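## Task

Take the AA battery lying on the table and place it in the drawer that already contains an AA battery. The drawers have no end stops and can slide fully out of the chest. Every other item must finish inside its own drawer, and all drawers must be closed at the end. The chest may move by a few centimetres and rotate a little but has to be standing upright when you finish. Nothing counts as done if it stays in place only because the robot is still holding or pressing it.

## Robot and tools

Robot: two Doosan M1013 six-joint arms, left_arm and right_arm, each ending in a Robotiq 2F-140 parallel gripper. Bases in the scene frame: left_arm at (+0.002, +0.467, 0) m, quat_wxyz (+0.996, 0, 0, -0.088); right_arm at (0, -0.482, 0) m, quat_wxyz (+0.998, 0, 0, +0.057). The arm names are labels, not image sides.

Frame: one shared scene frame for all poses. Origin on the table top midway between the arms, +x out across the table, +z up, left_arm on the +y side. Positions in metres, orientations as quaternions w first (qw, qx, qy, qz). On each gripper the fingers point along its own +z and close along its own y. end_effector_position is the spot between the pads when shut; fingertips stick out about 33 mm past it when closed and 9 mm when wide open, and they travel roughly 24 mm further out while closing, so keep that clearance above surfaces. Reported hand positions can be slightly off, more at long reach.

Row format (used by execute_actions and move): always 20 numbers, even if one arm is idle. Numbers 1-10 are left_arm: x, y, z, qw, qx, qy, qz, then gripper position, force_limit, speed. Numbers 11-20 are the same for right_arm. The pose is an absolute target in the scene frame, not an offset. The three gripper numbers each lie in [-1, 1]: position +1 = fully open (140 mm), about -0.8 = pads touching, -1 = close until blocked; force_limit roughly 14 N at -1, 60 N at 0, 107 N at +1; speed roughly 30, 140, 250 mm/s at -1, 0, +1. Resending an arm's previous three gripper numbers leaves it unchanged; a 0 is itself a command. To keep an arm still, resend its last reported full pose and gripper numbers every call, and keep sending one fixed quaternion to hold orientation.

execute_actions(actions): a list of actions; each action is a list of up to 15 rows, one row per 1/30 s control step. If fewer than 15 rows are given, the last row is held for the remaining steps, so each action lasts 0.5 s. An empty list just returns state and images. A target more than 0.6 m from the gripper's current position along any of its axes gets the action refused for both arms; a malformed action, or a failing first action, rejects the whole call. Each step the command is clipped to 70 mm and 16 degrees from the measured pose, so distant targets need several actions; after an action the arm stops at its last clipped pose.

move(target, speed, stop_force, blocking): target is one 20-number row of absolute poses; both grippers travel straight lines that finish together, lasting 0.5 to 10 s. speed is the path's top speed in m/s, 0.002 to 0.5, default 0.25 (rotation up to twice that in rad/s). Gripper numbers are applied at the start. stop_force, in N from 20 to 80 and shared by both arms, ends an arm's path when it senses that much extra push against its motion; use it only with very slow moves and no rotation, and leave it out when pulling away from something pressed on. blocking=false returns after 0.5 s while motion continues (not allowed with stop_force); then use wait or stop before anything else. The result's move: line gives the ending per arm (done, off_target, moving, held, fault, contact) and limits such as paced (pose clipped) or held (steps blocked), plus each gripper's distance from its target. Paths ignore obstacles and the other arm.

wait(seconds): 0 to 10 s, arms hold last command; returns early if a running move ends. stop(): brakes a running move; fingers continue. zoom_image(camera, region): camera is cam_high, cam_left_wrist or cam_right_wrist; region [x0, y0, x1, y1] in pixels of that 896x504 image, at most 504 by 504. read_manual(section): licence texts only. finished_scene(scene): ends the current scene by its number; irreversible, and the goal must already hold on its own.

Results: the state line lists each gripper's pose and velocities, joint positions and torques, Hand target lines (where the controller is steering), object_status and position_measured (counts: 3 open, 230 pads touching). object_status: 0 moving, 1 blocked while opening, 2 blocked while closing (a grasp), 3 reached the commanded position or pads met. To grip, send -1 and confirm 2. To squeeze harder on a held part, raise force_limit and switch position between -1 and -0.98. A pose unreachable line means the clearance check altered that arm's command; HELD marks held-back steps. Calibration for all three cameras is supplied and may be off by a few degrees and millimetres.

Hazards: a joint overloading (elbow 150 N m, wrist joints 42.3 N m) or any external force of 144 N stops that arm for 10 s. The arms are stiff, so driving even slightly past a firm contact can trigger this. Keep the arms from hitting each other. Held parts may be jerked briefly, and holding loads heats motors (MOTOR HOT, then OVER-TEMPERATURE FAULT). Don't drop or knock anything off the table, don't pull a drawer fully out, don't tip the chest, and avoid slams and hard shoves.

Each tool is called after ">>>" in YAML: its name, and indented under it one key for each argument.

## Session

I'll start by looking at the scene.

>>> execute_actions:
  actions: []

Scene clock: 0.00 s.
left_arm: end_effector_position=(+0.3716, +0.6775, +0.2500) position_measured=3 object_status=3 end_effector_quat_wxyz=(-0.047, +0.814, +0.161, -0.556) end_effector_velocity=(-0.001, -0.001, +0.000) end_effector_angular_velocity=(-0.001, +0.001, -0.001) | right_arm: end_effector_position=(+0.0372, -0.0418, +0.1090) position_measured=3 object_status=3 end_effector_quat_wxyz=(-0.002, +0.413, +0.902, -0.127) end_effector_velocity=(-0.001, +0.000, -0.000) end_effector_angular_velocity=(-0.000, -0.000, +0.002)
Joint positions: left_arm=[0.476 0.45  1.763 0.201 2.096 1.464] | right_arm=[1.25  0.119 2.099 0.065 1.172 0.62 ]
Joint velocities: left_arm=[-0.001 -0.001  0.001 -0.     0.001  0.001] | right_arm=[ 0.001  0.     0.    -0.    -0.    -0.   ]
Joint torques (N m, as the joint torque sensors report them, + toward a larger angle): no reading
Hand target (left_arm): +0.372, +0.678, +0.250; -0.047, +0.814, +0.161, -0.556
Hand target (right_arm): +0.037, -0.042, +0.109; -0.002, +0.413, +0.902, -0.127

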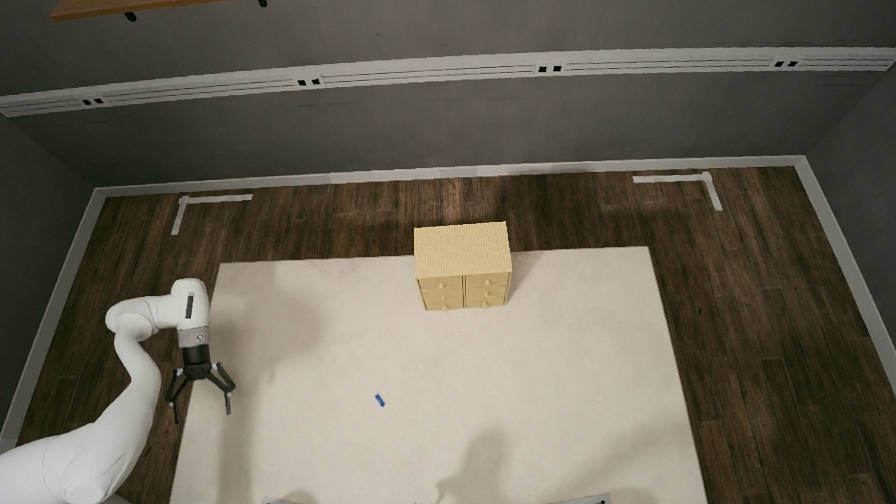

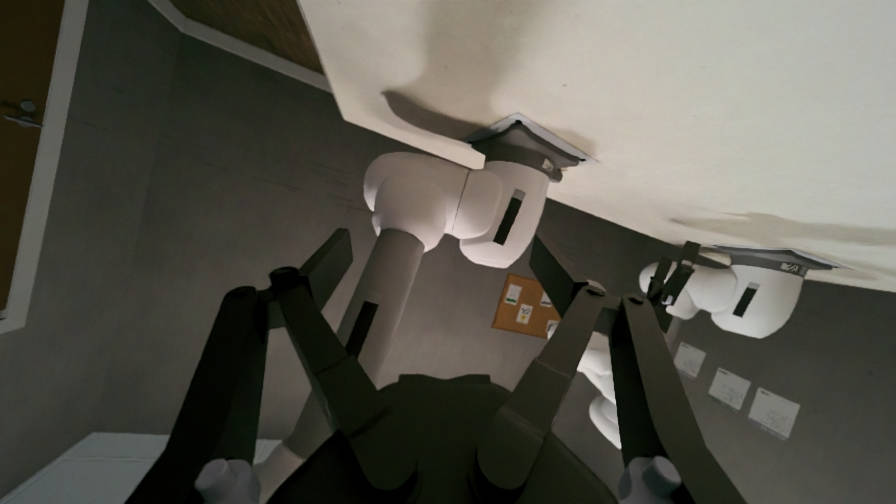

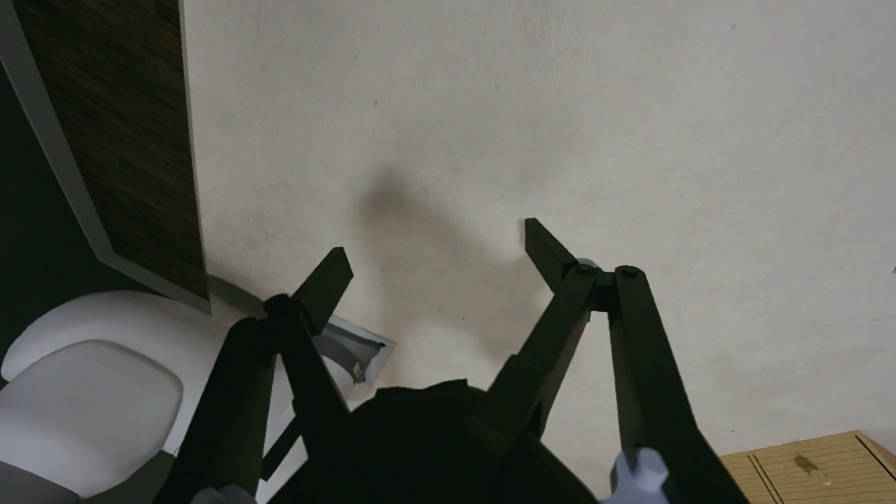

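>>> zoom_image:
  camera: "cam_high"
  region: [390, 200, 550, 330]

>>> zoom_image:
  camera: "cam_high"
  region: [340, 370, 420, 430]

Region (390, 200, 550, 330) of cam_high's 896x504 image, scaled by 3.150, with more detail than that image has; it fills the top 410 rows of this view, and the rest is white.

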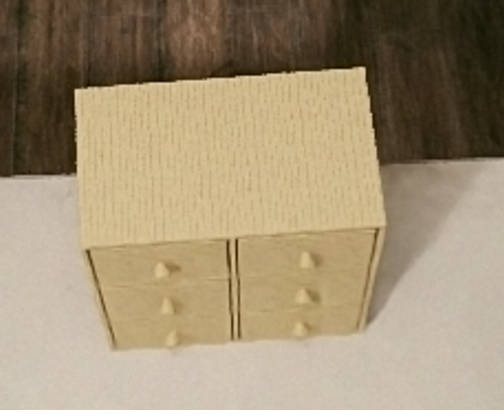

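Region (340, 370, 420, 430) of cam_high's 896x504 image, scaled by 6.300, with more detail than that image has; it fills the top 378 rows of this view, and the rest is white.

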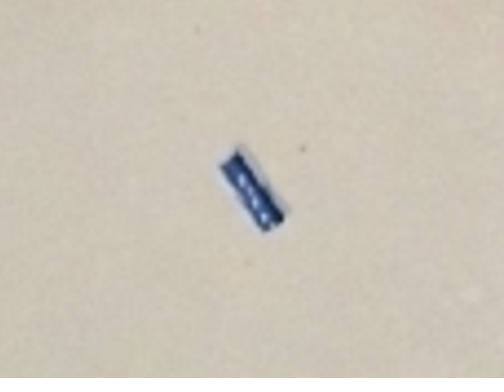

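>>> move:
  target: [0.445, 0.173, 0.16, 0, 0.961, 0.276, 0, -0.3, 0, 0.5, 0.35, -0.25, 0.30, 0, 1, 0, 0, -0.2, 0, 0.5]
  speed: 0.4

Scene clock: 123.40 s.
left_arm: end_effector_position=(+0.4446, +0.1732, +0.1598) position_measured=167 object_status=3 end_effector_quat_wxyz=(+0.001, +0.961, +0.276, +0.000) end_effector_velocity=(+0.000, -0.001, -0.000) end_effector_angular_velocity=(+0.002, -0.004, -0.001) | right_arm: end_effector_position=(+0.3499, -0.2498, +0.2999) position_measured=154 object_status=3 end_effector_quat_wxyz=(+0.000, +1.000, -0.000, -0.000) end_effector_velocity=(+0.001, -0.000, +0.000) end_effector_angular_velocity=(+0.000, -0.001, -0.005)
Joint positions: left_arm=[-0.475  0.072  2.02  -0.     1.048  0.359] | right_arm=[ 0.39  -0.205  2.005 -0.     1.342  2.075]
Joint velocities: left_arm=[-0.004  0.001 -0.     0.004 -0.002 -0.006] | right_arm=[-0.001  0.    -0.001 -0.    -0.001  0.004]
Joint torques (N m, as the joint torque sensors report them, + toward a larger angle): left_arm=[ -3.02 -45.85 -33.44   3.95  -0.86  -0.13] | right_arm=[ -2.   -13.06 -39.22   4.15  -0.18   0.06]
Hand target (left_arm): +0.445, +0.173, +0.160; +0.001, +0.961, +0.276, +0.001
Hand target (right_arm): +0.350, -0.250, +0.300; +0.000, +1.000, -0.000, -0.000
Off the commanded pose (left_arm): 0.001 m, 0 deg.
Off the commanded pose (right_arm): 0.000 m, 0 deg.
move: done
camera_calibration (this result's frames):
cam_left_wrist: T_world_to_cam=[[0.572954, -0.819374, 0.0187312, -0.119447], [-0.733711, -0.502601, 0.457231, 0.341873], [-0.365229, -0.275716, -0.889151, 0.543574], [0, 0, 0, 1]] pos_world=[0.517803, 0.223826, 0.329242]
cam_right_wrist: T_world_to_cam=[[-0.157257, -0.987042, 0.0318981, -0.211411], [-0.871776, 0.153923, 0.465095, 0.203736], [-0.463979, 0.0453313, -0.884686, 0.627011], [0, 0, 0, 1]] pos_world=[0.435287, -0.268454, 0.466695]

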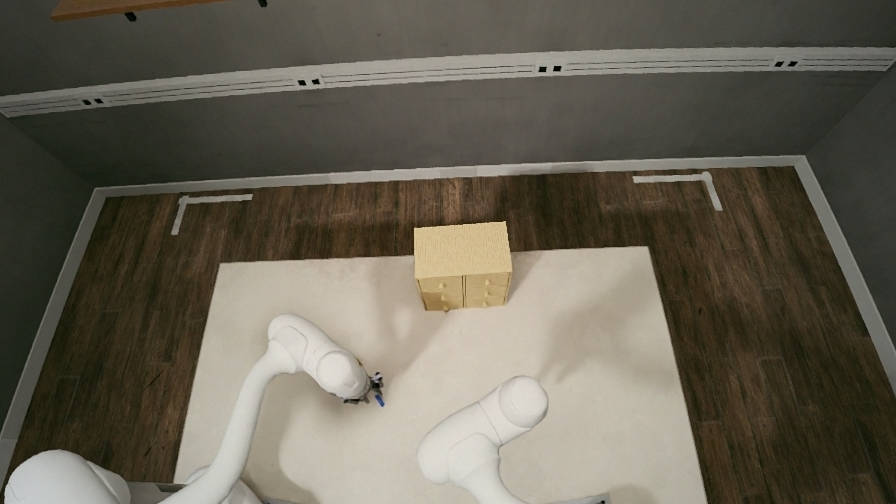

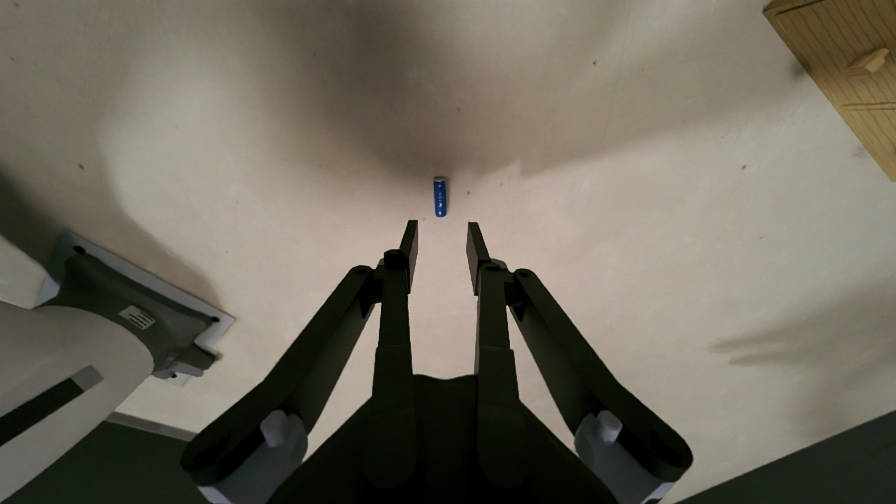

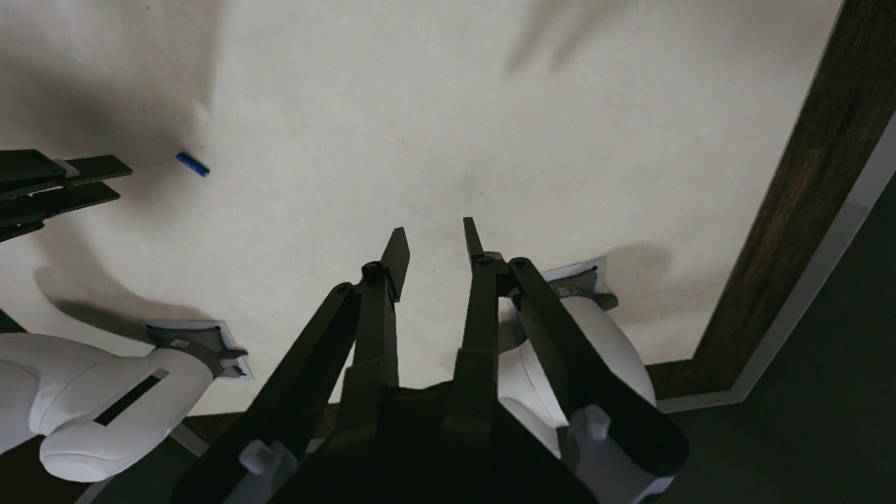

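>>> zoom_image:
  camera: "cam_left_wrist"
  region: [390, 160, 500, 270]

Region (390, 160, 500, 270) of cam_left_wrist's 896x504 image, scaled by 4.582, with more detail than that image has.

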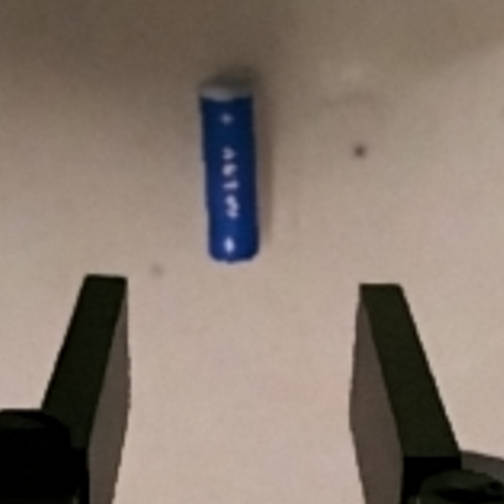

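>>> move:
  target: [0.441, 0.175, 0.055, 0, 0.9497, 0.3132, 0, -0.3, 0, 0.5, 0.60, -0.228, 0.275, -0.0100, 0.8191, 0.0143, 0.5735, -0.2, 0, 0.5]
  speed: 0.3

Scene clock: 176.60 s.
left_arm: end_effector_position=(+0.4410, +0.1749, +0.0550) position_measured=167 object_status=3 end_effector_quat_wxyz=(+0.000, +0.950, +0.313, -0.000) end_effector_velocity=(+0.000, +0.000, +0.000) end_effector_angular_velocity=(-0.000, -0.000, +0.000) | right_arm: end_effector_position=(+0.5998, -0.2271, +0.2753) position_measured=154 object_status=3 end_effector_quat_wxyz=(-0.011, +0.819, +0.014, +0.573) end_effector_velocity=(+0.001, -0.001, -0.001) end_effector_angular_velocity=(+0.000, -0.008, +0.000)
Joint positions: left_arm=[-0.477  0.181  2.125 -0.     0.836  0.281] | right_arm=[ 0.497 -0.053  2.377 -2.086  0.627  3.972]
Joint velocities: left_arm=[ 0. -0.  0. -0. -0. -0.] | right_arm=[-0.003  0.003  0.005 -0.023  0.008  0.021]
Joint torques (N m, as the joint torque sensors report them, + toward a larger angle): left_arm=[  3.04 -50.84 -29.41   3.55  -0.31   0.11] | right_arm=[  2.22 -18.89 -29.4   -2.59   1.36  -0.36]
Hand target (left_arm): +0.441, +0.175, +0.055; +0.000, +0.950, +0.313, -0.000
Hand target (right_arm): +0.600, -0.227, +0.275; -0.011, +0.819, +0.014, +0.573
Off the commanded pose (left_arm): 0.000 m, 0 deg.
Off the commanded pose (right_arm): 0.001 m, 0 deg.
move: done
camera_calibration (this result's frames):
cam_left_wrist: T_world_to_cam=[[0.634328, -0.772867, 0.0174485, -0.149142], [-0.692306, -0.557876, 0.457697, 0.379396], [-0.344005, -0.30241, -0.888937, 0.444859], [0, 0, 0, 1]] pos_world=[0.510297, 0.230919, 0.224406]
cam_right_wrist: T_world_to_cam=[[-0.0476352, -0.989294, -0.137946, -0.168478], [-0.740594, 0.12765, -0.659716, 0.654543], [0.670262, 0.0707364, -0.738746, 0.0053589], [0, 0, 0, 1]] pos_world=[0.473134, -0.250605, 0.412531]

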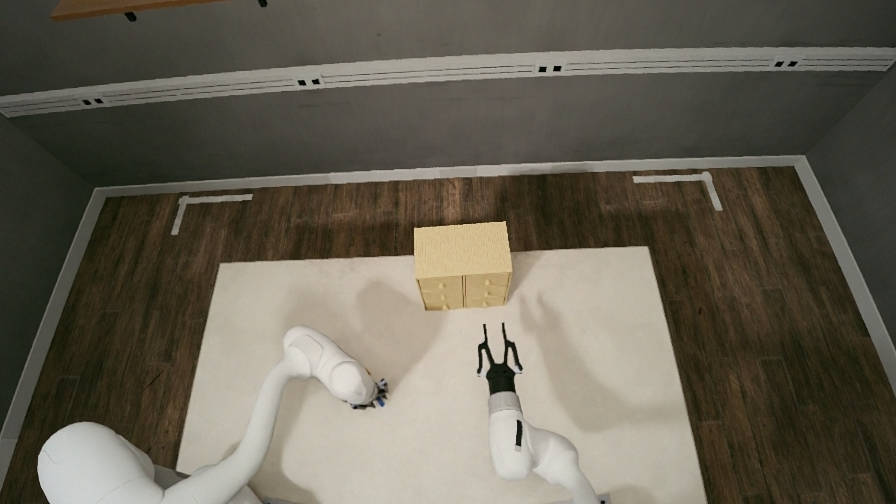

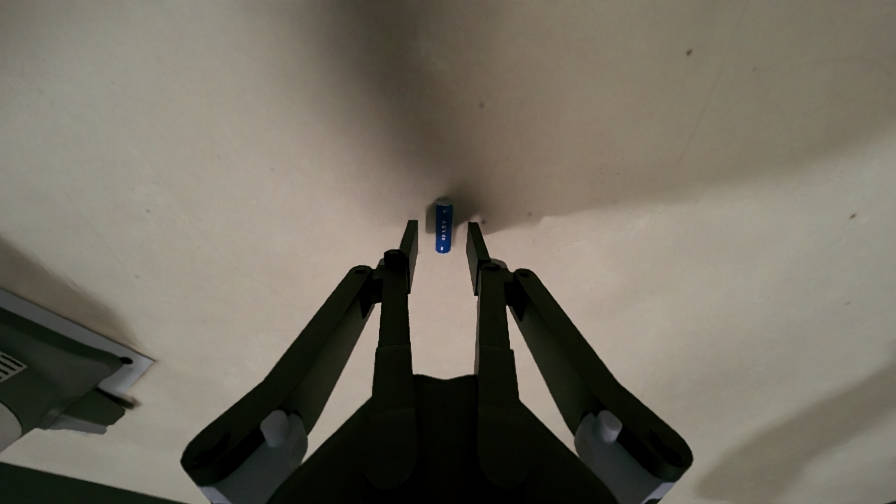

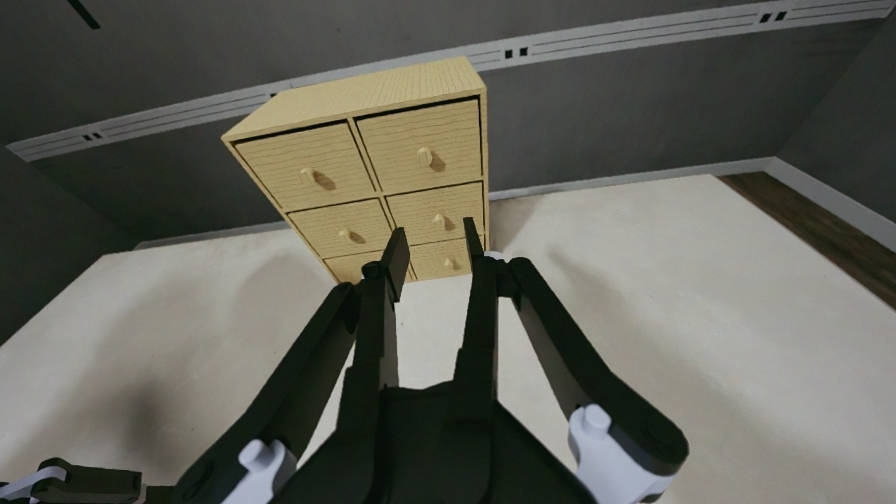

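>>> zoom_image:
  camera: "cam_right_wrist"
  region: [210, 40, 520, 300]

>>> zoom_image:
  camera: "cam_left_wrist"
  region: [390, 180, 500, 290]

Region (210, 40, 520, 300) of cam_right_wrist's 896x504 image, scaled by 1.626, with more detail than that image has; it fills the top 423 rows of this view, and the rest is white.

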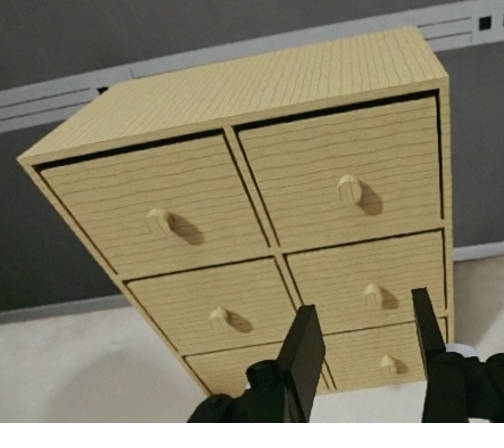

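Region (390, 180, 500, 290) of cam_left_wrist's 896x504 image, scaled by 4.582, with more detail than that image has.

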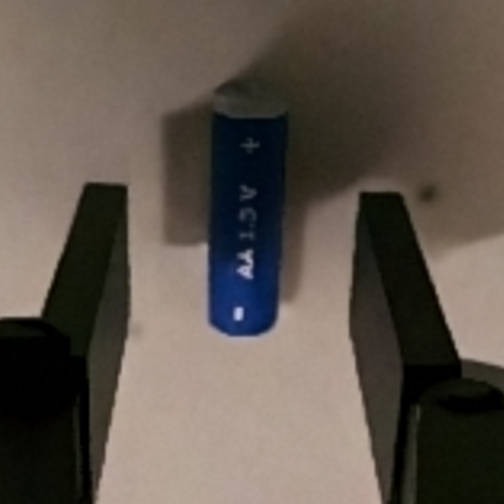

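>>> zoom_image:
  camera: "cam_right_wrist"
  region: [340, 80, 500, 240]

Region (340, 80, 500, 240) of cam_right_wrist's 896x504 image, scaled by 3.150, with more detail than that image has.

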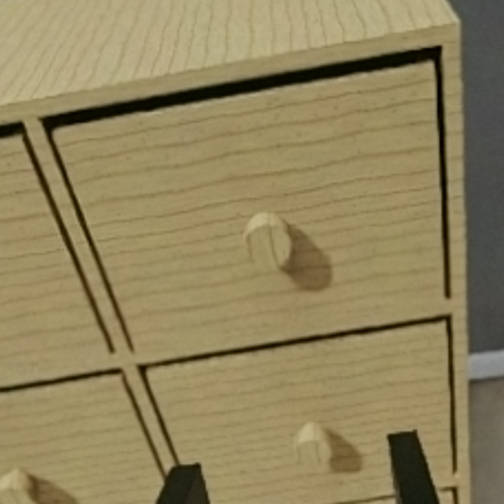

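>>> move:
  target: [0.441, 0.175, 0.042, 0, 0.9497, 0.3132, 0, -0.3, 0, 0.5, 0.69, -0.219, 0.279, -0.0100, 0.8191, 0.0143, 0.5735, -0.2, 0, 0.5]
  speed: 0.15

>>> move:
  target: [0.441, 0.175, 0.022, 0, 0.9497, 0.3132, 0, -0.3, 0, 0.5, 0.69, -0.219, 0.279, -0.0100, 0.8191, 0.0143, 0.5735, -0.2, 0, 0.5]
  speed: 0.008
  stop_force: 20

Scene clock: 267.60 s.
left_arm: end_effector_position=(+0.4410, +0.1750, +0.0420) position_measured=167 object_status=3 end_effector_quat_wxyz=(+0.000, +0.950, +0.313, -0.000) end_effector_velocity=(-0.000, -0.001, +0.000) end_effector_angular_velocity=(-0.000, -0.000, -0.001) | right_arm: end_effector_position=(+0.6898, -0.2189, +0.2790) position_measured=154 object_status=3 end_effector_quat_wxyz=(-0.010, +0.819, +0.014, +0.573) end_effector_velocity=(+0.002, +0.000, +0.000) end_effector_angular_velocity=(+0.000, -0.001, -0.000)
Joint positions: left_arm=[-0.477  0.197  2.135 -0.     0.809  0.281] | right_arm=[ 0.399  0.066  2.249 -2.198  0.563  4.025]
Joint velocities: left_arm=[-0.001 -0.    -0.    -0.     0.    -0.   ] | right_arm=[-0.002  0.003 -0.003 -0.003 -0.     0.002]
Joint torques (N m, as the joint torque sensors report them, + toward a larger angle): left_arm=[  0.78 -52.46 -28.44   3.43  -0.32   0.13] | right_arm=[  0.2  -34.25 -29.8   -2.78   1.74  -0.54]
Hand target (left_arm): +0.441, +0.175, +0.042; +0.000, +0.950, +0.313, -0.000
Hand target (right_arm): +0.690, -0.219, +0.279; -0.010, +0.819, +0.014, +0.573
Off the commanded pose (left_arm): 0.000 m, 0 deg.
Off the commanded pose (right_arm): 0.000 m, 0 deg.
move: done
camera_calibration (this result's frames):
cam_left_wrist: T_world_to_cam=[[0.634481, -0.772742, 0.0174084, -0.148971], [-0.692248, -0.558082, 0.457534, 0.385406], [-0.343841, -0.302348, -0.889021, 0.433249], [0, 0, 0, 1]] pos_world=[0.510285, 0.230964, 0.211424]
cam_right_wrist: T_world_to_cam=[[-0.0485185, -0.989381, -0.137005, -0.155226], [-0.739987, 0.127735, -0.660381, 0.722417], [0.670869, 0.0693413, -0.738327, -0.0536277], [0, 0, 0, 1]] pos_world=[0.563025, -0.242137, 0.416209]

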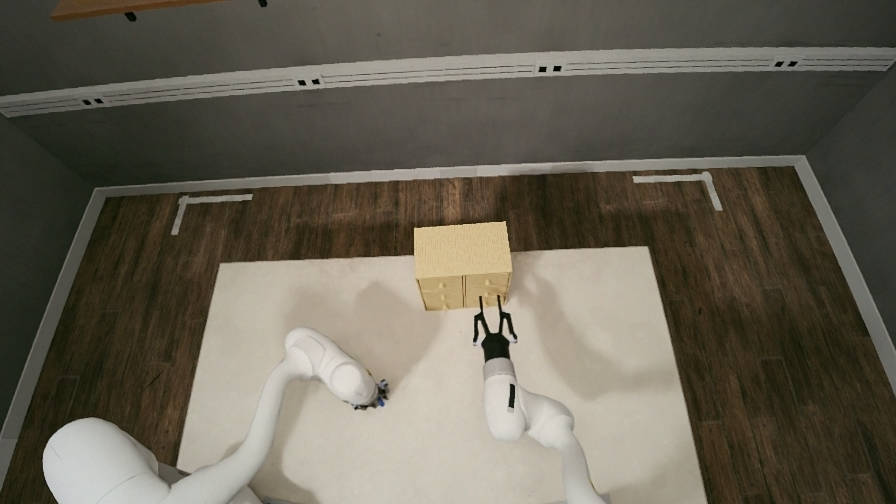

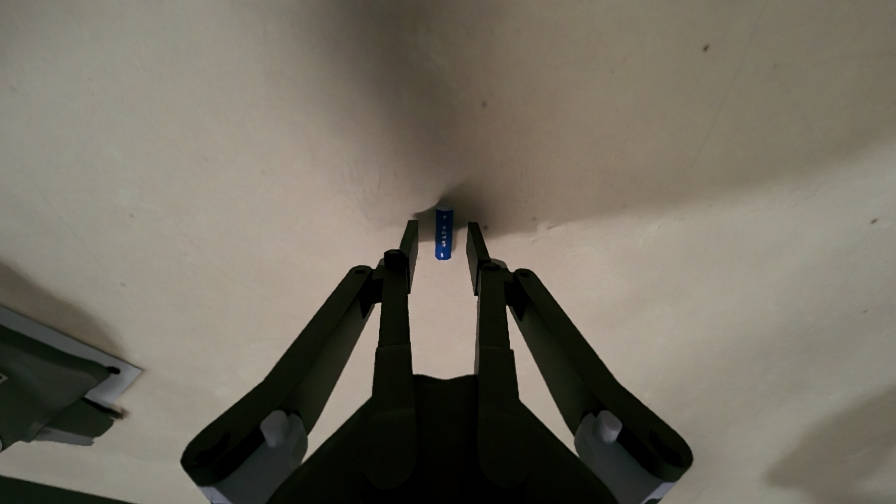

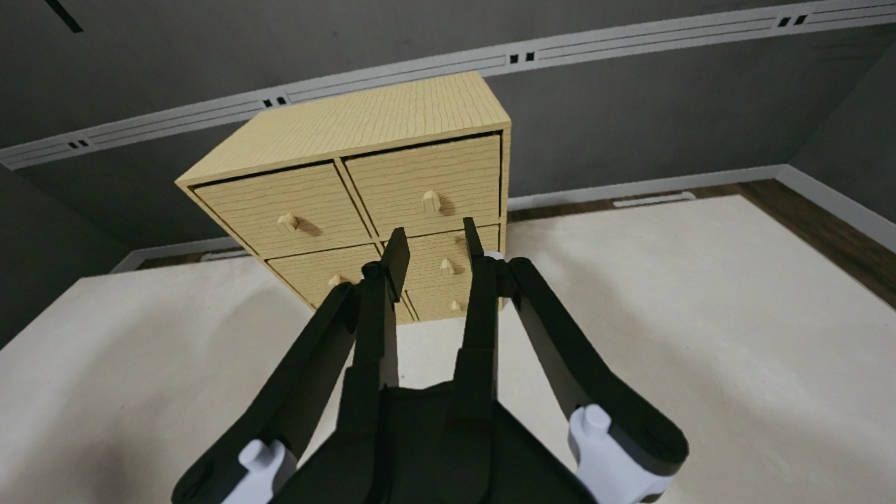

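Scene clock: 269.20 s.
left_arm: end_effector_position=(+0.4410, +0.1750, +0.0320) position_measured=167 object_status=3 end_effector_quat_wxyz=(+0.000, +0.950, +0.313, +0.000) end_effector_velocity=(-0.002, +0.002, -0.000) end_effector_angular_velocity=(+0.004, +0.005, +0.000) | right_arm: end_effector_position=(+0.6900, -0.2190, +0.2790) position_measured=154 object_status=3 end_effector_quat_wxyz=(-0.010, +0.819, +0.014, +0.573) end_effector_velocity=(+0.000, -0.000, -0.000) end_effector_angular_velocity=(+0.000, -0.000, -0.000)
Joint positions: left_arm=[-0.477  0.211  2.143 -0.     0.788  0.281] | right_arm=[ 0.399  0.066  2.248 -2.198  0.563  4.026]
Joint velocities: left_arm=[-0.    -0.     0.001 -0.     0.005 -0.   ] | right_arm=[-0.     0.001  0.    -0.001  0.001  0.001]
Joint torques (N m, as the joint torque sensors report them, + toward a larger angle): left_arm=[  0.27 -21.38 -14.82   3.11  -6.58   0.31] | right_arm=[  1.14 -31.09 -29.85  -2.56   1.72  -0.27]
Hand target (left_arm): +0.441, +0.175, +0.032; +0.000, +0.950, +0.313, -0.000
Hand target (right_arm): +0.690, -0.219, +0.279; -0.010, +0.819, +0.014, +0.573
Off the commanded pose (left_arm): 0.010 m, 0 deg.
Off the commanded pose (right_arm): 0.000 m, 0 deg.
move: contact (left_arm)
camera_calibration (this result's frames):
cam_left_wrist: T_world_to_cam=[[0.634478, -0.772741, 0.0175732, -0.14886], [-0.692311, -0.558034, 0.457497, 0.390009], [-0.34372, -0.302438, -0.889038, 0.42434], [0, 0, 0, 1]] pos_world=[0.51031, 0.230945, 0.201442]
cam_right_wrist: T_world_to_cam=[[-0.0484932, -0.989375, -0.137063, -0.155324], [-0.739952, 0.127758, -0.660415, 0.722516], [0.670909, 0.0693941, -0.738286, -0.0537544], [0, 0, 0, 1]] pos_world=[0.56316, -0.24225, 0.416185]

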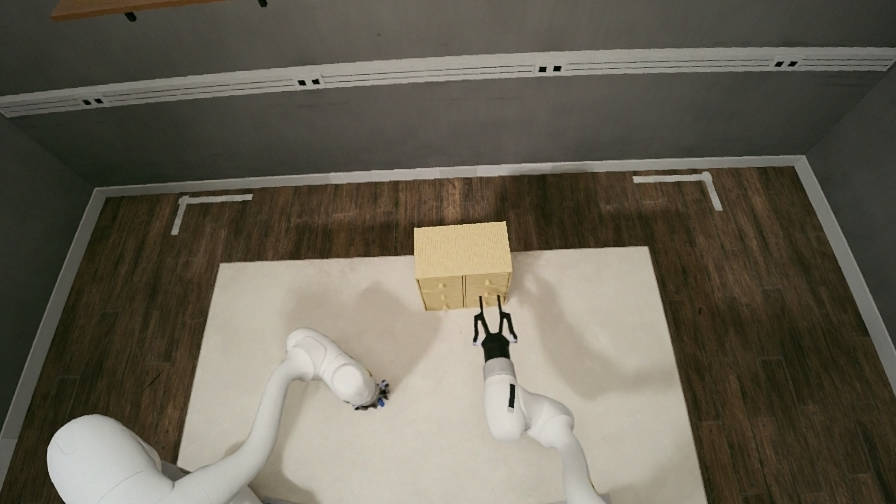

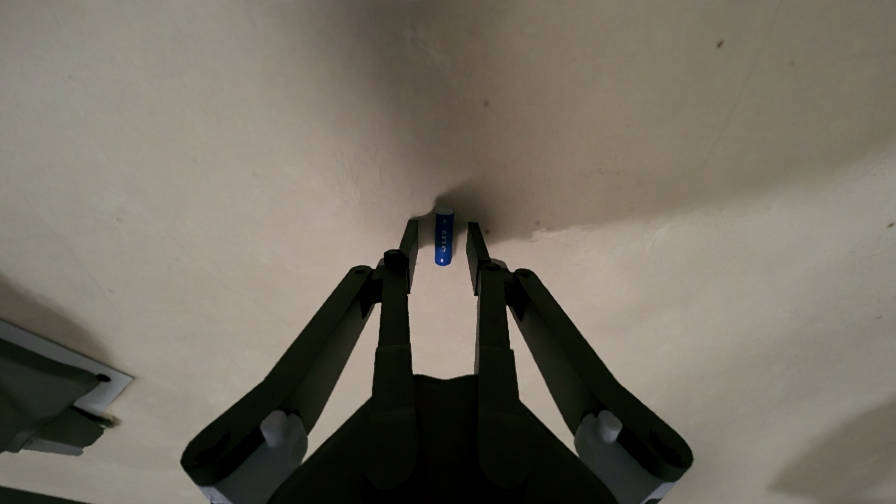

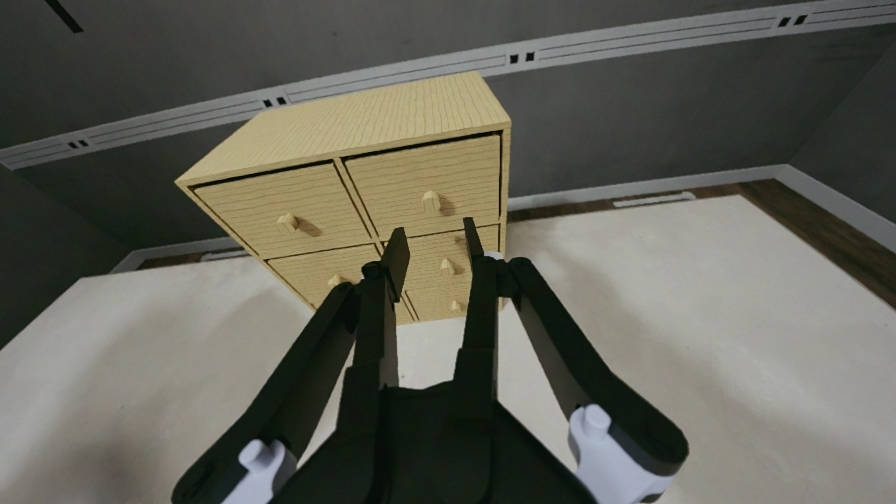

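>>> move:
  target: [0.441, 0.175, 0.0362, 0, 0.9497, 0.3132, 0, -0.3, 0, 0.5, 0.69, -0.219, 0.279, -0.0100, 0.8191, 0.0143, 0.5735, -0.2, 0, 0.5]
  speed: 0.02

>>> move:
  target: [0.441, 0.175, 0.0362, 0, 0.9497, 0.3132, 0, -1, -0.2, -0.5, 0.69, -0.219, 0.279, -0.0100, 0.8191, 0.0143, 0.5735, -0.2, 0, 0.5]
  speed: 0.02

>>> zoom_image:
  camera: "cam_right_wrist"
  region: [330, 110, 530, 310]

Scene clock: 279.73 s.
left_arm: end_effector_position=(+0.4410, +0.1750, +0.0361) position_measured=167 object_status=3 end_effector_quat_wxyz=(-0.000, +0.950, +0.313, +0.000) end_effector_velocity=(+0.000, +0.000, +0.001) end_effector_angular_velocity=(+0.001, +0.001, +0.001) | right_arm: end_effector_position=(+0.6900, -0.2190, +0.2790) position_measured=154 object_status=3 end_effector_quat_wxyz=(-0.010, +0.819, +0.014, +0.573) end_effector_velocity=(+0.000, -0.001, +0.000) end_effector_angular_velocity=(-0.001, -0.002, -0.001)
Joint positions: left_arm=[-0.477  0.205  2.14   0.     0.797  0.281] | right_arm=[ 0.399  0.066  2.248 -2.199  0.563  4.026]
Joint velocities: left_arm=[ 0.    -0.001 -0.001  0.     0.003 -0.001] | right_arm=[-0.001  0.    -0.    -0.001  0.002 -0.001]
Joint torques (N m, as the joint torque sensors report them, + toward a larger angle): left_arm=[ -0.4  -52.35 -28.7    3.56  -0.69   0.33] | right_arm=[  3.48 -31.72 -28.24  -2.35   1.4    0.01]
Hand target (left_arm): +0.441, +0.175, +0.036; -0.000, +0.950, +0.313, +0.000
Hand target (right_arm): +0.690, -0.219, +0.279; -0.010, +0.819, +0.014, +0.573
Off the commanded pose (left_arm): 0.000 m, 0 deg.
Off the commanded pose (right_arm): 0.000 m, 0 deg.
move: done
camera_calibration (this result's frames):
cam_left_wrist: T_world_to_cam=[[0.634513, -0.772717, 0.0173867, -0.148876], [-0.692229, -0.558126, 0.457509, 0.38811], [-0.343821, -0.302331, -0.889035, 0.428005], [0, 0, 0, 1]] pos_world=[0.510281, 0.230974, 0.205536]
cam_right_wrist: T_world_to_cam=[[-0.0484863, -0.989373, -0.137078, -0.155314], [-0.739938, 0.127765, -0.66043, 0.722541], [0.670926, 0.0694073, -0.738269, -0.0537797], [0, 0, 0, 1]] pos_world=[0.563187, -0.242247, 0.416194]

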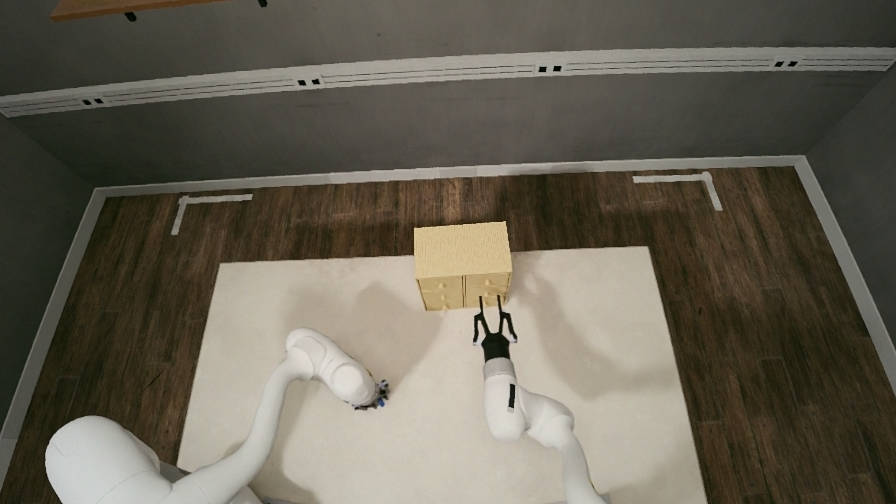

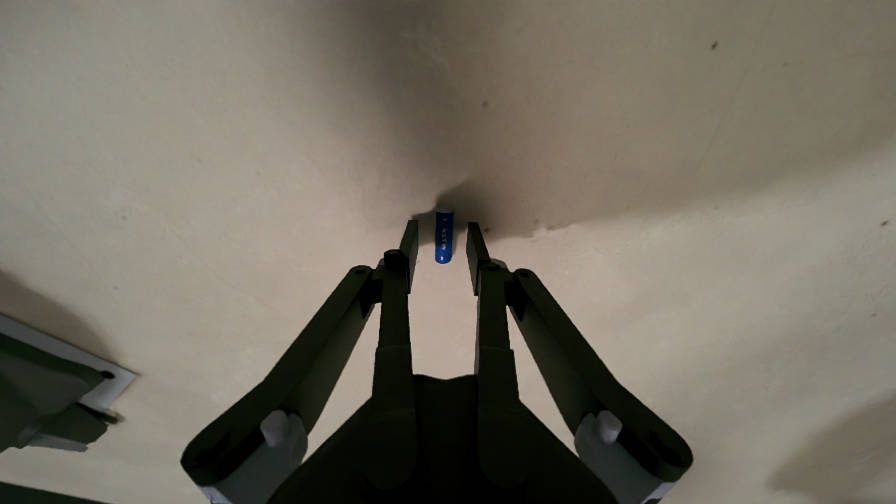

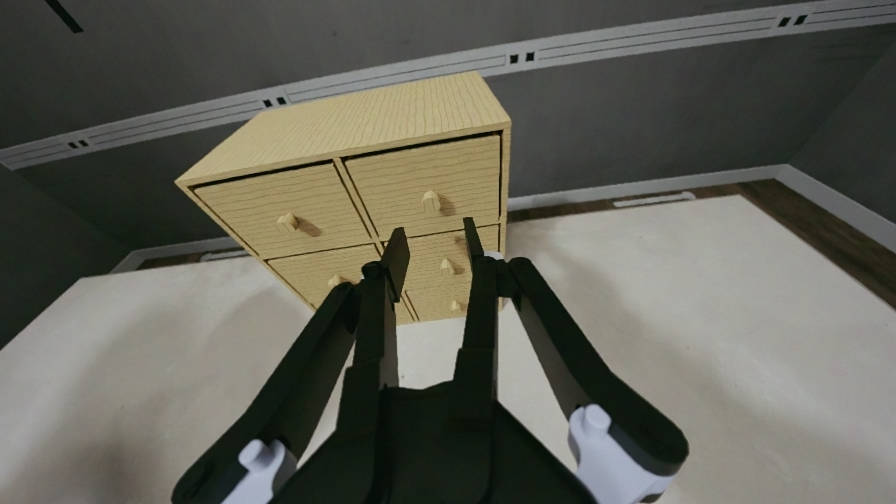

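Scene clock: 280.43 s.
left_arm: end_effector_position=(+0.4410, +0.1750, +0.0362) position_measured=213 object_status=2 end_effector_quat_wxyz=(+0.000, +0.950, +0.313, +0.000) end_effector_velocity=(+0.000, +0.000, +0.000) end_effector_angular_velocity=(+0.000, +0.000, -0.002) | right_arm: end_effector_position=(+0.6900, -0.2190, +0.2790) position_measured=154 object_status=3 end_effector_quat_wxyz=(-0.010, +0.819, +0.014, +0.573) end_effector_velocity=(-0.000, +0.001, -0.000) end_effector_angular_velocity=(+0.001, +0.001, +0.001)
Joint positions: left_arm=[-0.477  0.205  2.14   0.     0.797  0.281] | right_arm=[ 0.399  0.066  2.248 -2.199  0.563  4.026]
Joint velocities: left_arm=[ 0.    -0.    -0.     0.     0.001  0.002] | right_arm=[ 0.    -0.     0.     0.    -0.001  0.001]
Joint torques (N m, as the joint torque sensors report them, + toward a larger angle): left_arm=[ -0.31 -47.8  -25.06   3.14  -1.43   0.34] | right_arm=[  5.03 -28.79 -29.23  -2.53   1.43  -0.5 ]
Hand target (left_arm): +0.441, +0.175, +0.036; -0.000, +0.950, +0.313, +0.000
Hand target (right_arm): +0.690, -0.219, +0.279; -0.010, +0.819, +0.014, +0.573
Off the commanded pose (left_arm): 0.000 m, 0 deg.
Off the commanded pose (right_arm): 0.000 m, 0 deg.
move: done
camera_calibration (this result's frames):
cam_left_wrist: T_world_to_cam=[[0.634511, -0.772717, 0.0174375, -0.148904], [-0.692249, -0.558111, 0.457496, 0.388078], [-0.343783, -0.302358, -0.889041, 0.428081], [0, 0, 0, 1]] pos_world=[0.510295, 0.230964, 0.205634]
cam_right_wrist: T_world_to_cam=[[-0.0484871, -0.989373, -0.137078, -0.155314], [-0.739938, 0.127766, -0.66043, 0.722542], [0.670926, 0.069407, -0.738269, -0.0537799], [0, 0, 0, 1]] pos_world=[0.563187, -0.242247, 0.416194]

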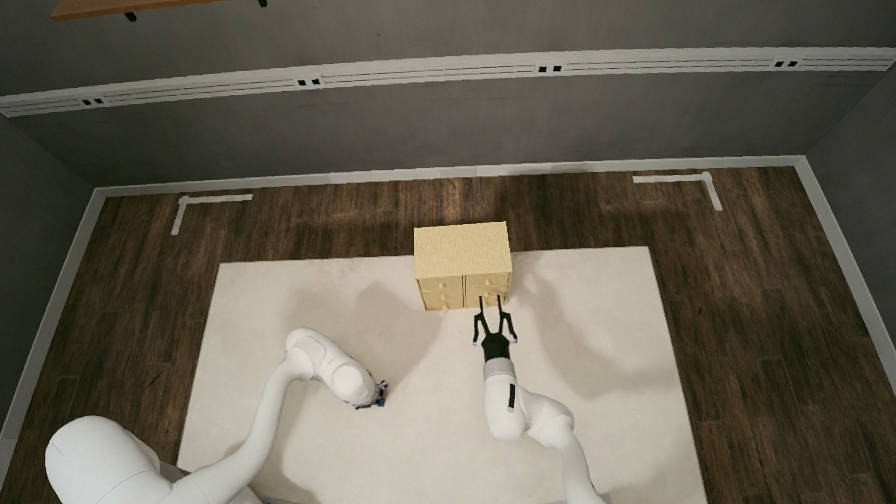

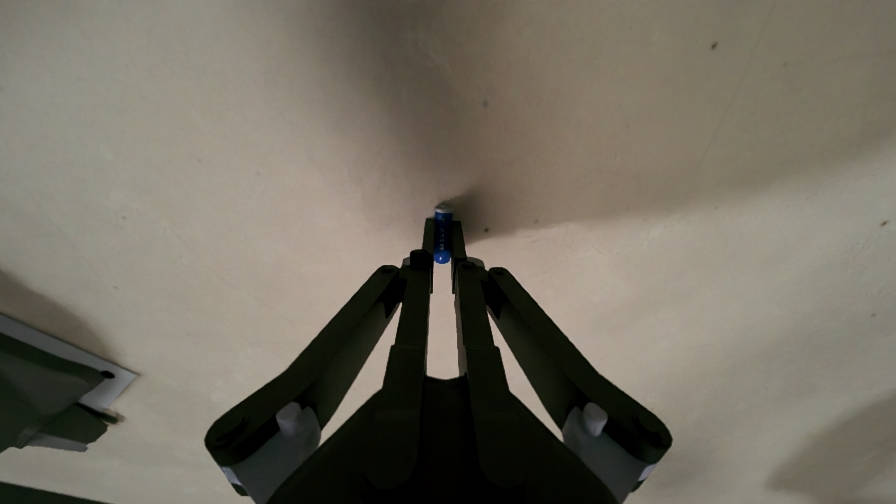

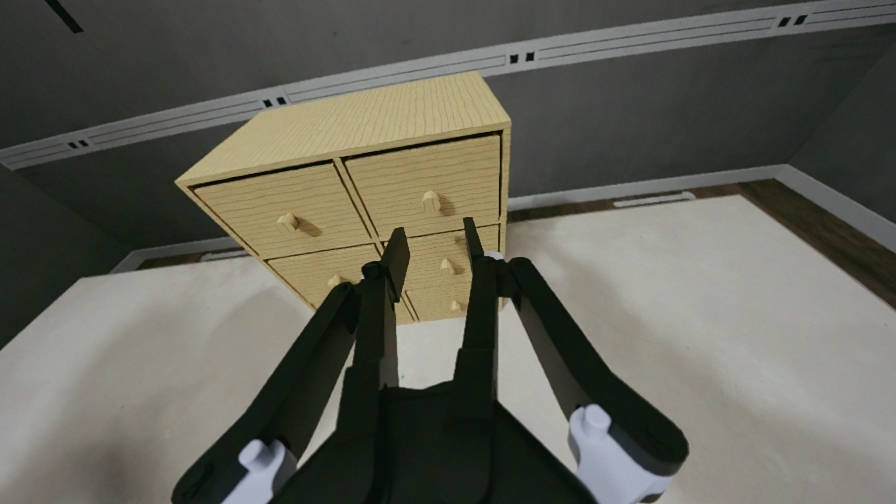

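Region (330, 110, 530, 310) of cam_right_wrist's 896x504 image, scaled by 2.520, with more detail than that image has.

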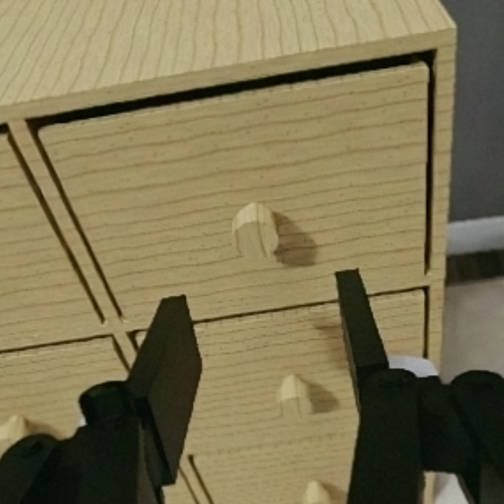

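>>> move:
  target: [0.441, 0.175, 0.11, 0, 0.9497, 0.3132, 0, -1, -0.2, -0.5, 0.725, -0.2155, 0.2825, -0.0100, 0.8191, 0.0143, 0.5735, -0.2, 0, 0.5]
  speed: 0.1

>>> zoom_image:
  camera: "cam_right_wrist"
  region: [350, 140, 510, 300]

Scene clock: 321.77 s.
left_arm: end_effector_position=(+0.4410, +0.1751, +0.1098) position_measured=213 object_status=2 end_effector_quat_wxyz=(-0.000, +0.950, +0.313, +0.000) end_effector_velocity=(-0.001, +0.000, +0.001) end_effector_angular_velocity=(+0.000, +0.000, -0.003) | right_arm: end_effector_position=(+0.7249, -0.2155, +0.2825) position_measured=154 object_status=3 end_effector_quat_wxyz=(-0.010, +0.819, +0.014, +0.573) end_effector_velocity=(+0.001, -0.000, +0.000) end_effector_angular_velocity=(+0.001, -0.001, -0.002)
Joint positions: left_arm=[-0.477  0.116  2.077  0.     0.948  0.28 ] | right_arm=[ 0.37   0.108  2.192 -2.221  0.537  4.029]
Joint velocities: left_arm=[-0.    -0.002 -0.    -0.     0.003  0.003] | right_arm=[-0.001  0.001 -0.001 -0.     0.001  0.001]
Joint torques (N m, as the joint torque sensors report them, + toward a larger angle): left_arm=[ -1.55 -45.86 -31.41   3.64  -0.17   0.26] | right_arm=[  2.48 -32.63 -29.81  -2.34   1.43   0.17]
Hand target (left_arm): +0.441, +0.175, +0.110; -0.000, +0.950, +0.313, +0.000
Hand target (right_arm): +0.725, -0.215, +0.283; -0.010, +0.819, +0.014, +0.573
Off the commanded pose (left_arm): 0.000 m, 0 deg.
Off the commanded pose (right_arm): 0.000 m, 0 deg.
move: done
camera_calibration (this result's frames):
cam_left_wrist: T_world_to_cam=[[0.63463, -0.772622, 0.017331, -0.150183], [-0.692177, -0.558294, 0.457383, 0.35445], [-0.343708, -0.302265, -0.889101, 0.493492], [0, 0, 0, 1]] pos_world=[0.51027, 0.231018, 0.279248]
cam_right_wrist: T_world_to_cam=[[-0.0485025, -0.989376, -0.137051, -0.149642], [-0.739948, 0.127758, -0.66042, 0.750246], [0.670913, 0.0693788, -0.738283, -0.0748677], [0, 0, 0, 1]] pos_world=[0.598114, -0.238707, 0.419695]

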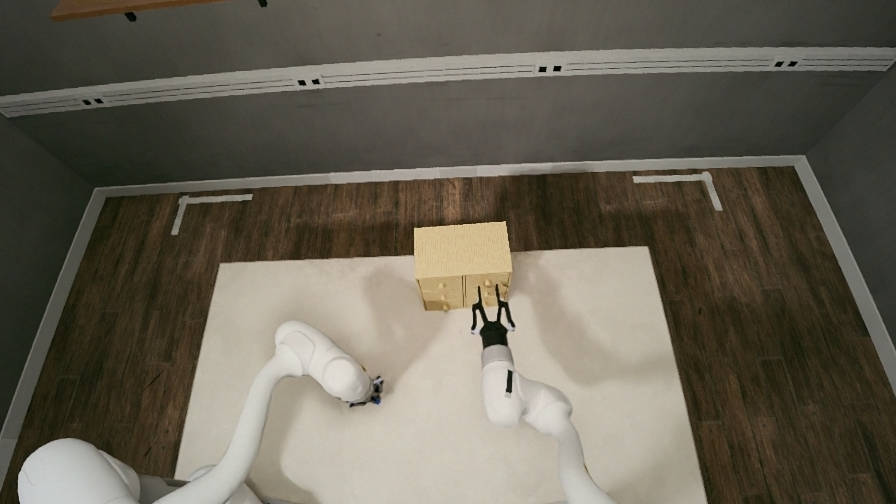

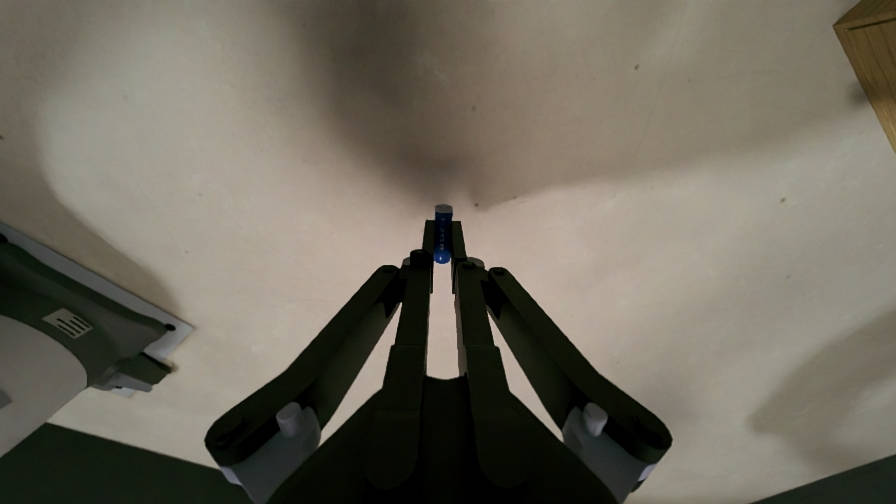

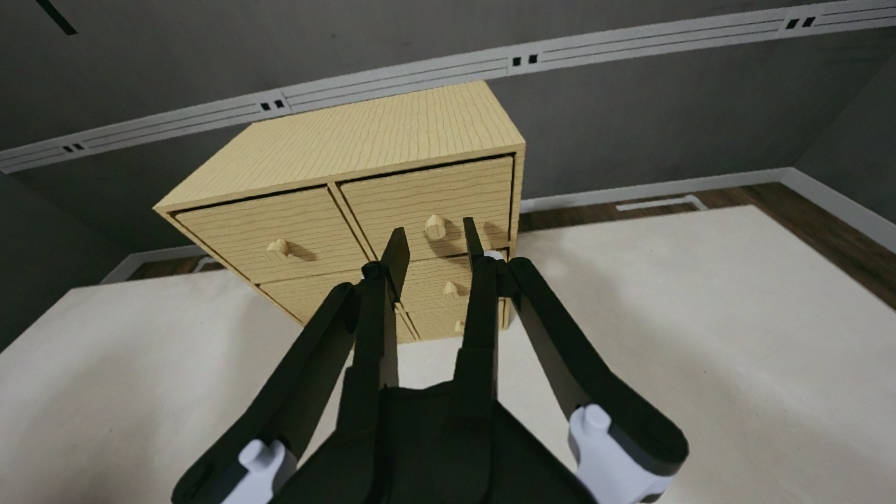

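Region (350, 140, 510, 300) of cam_right_wrist's 896x504 image, scaled by 3.150, with more detail than that image has.

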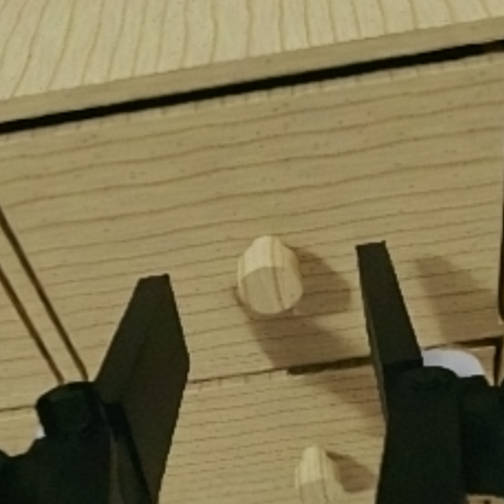

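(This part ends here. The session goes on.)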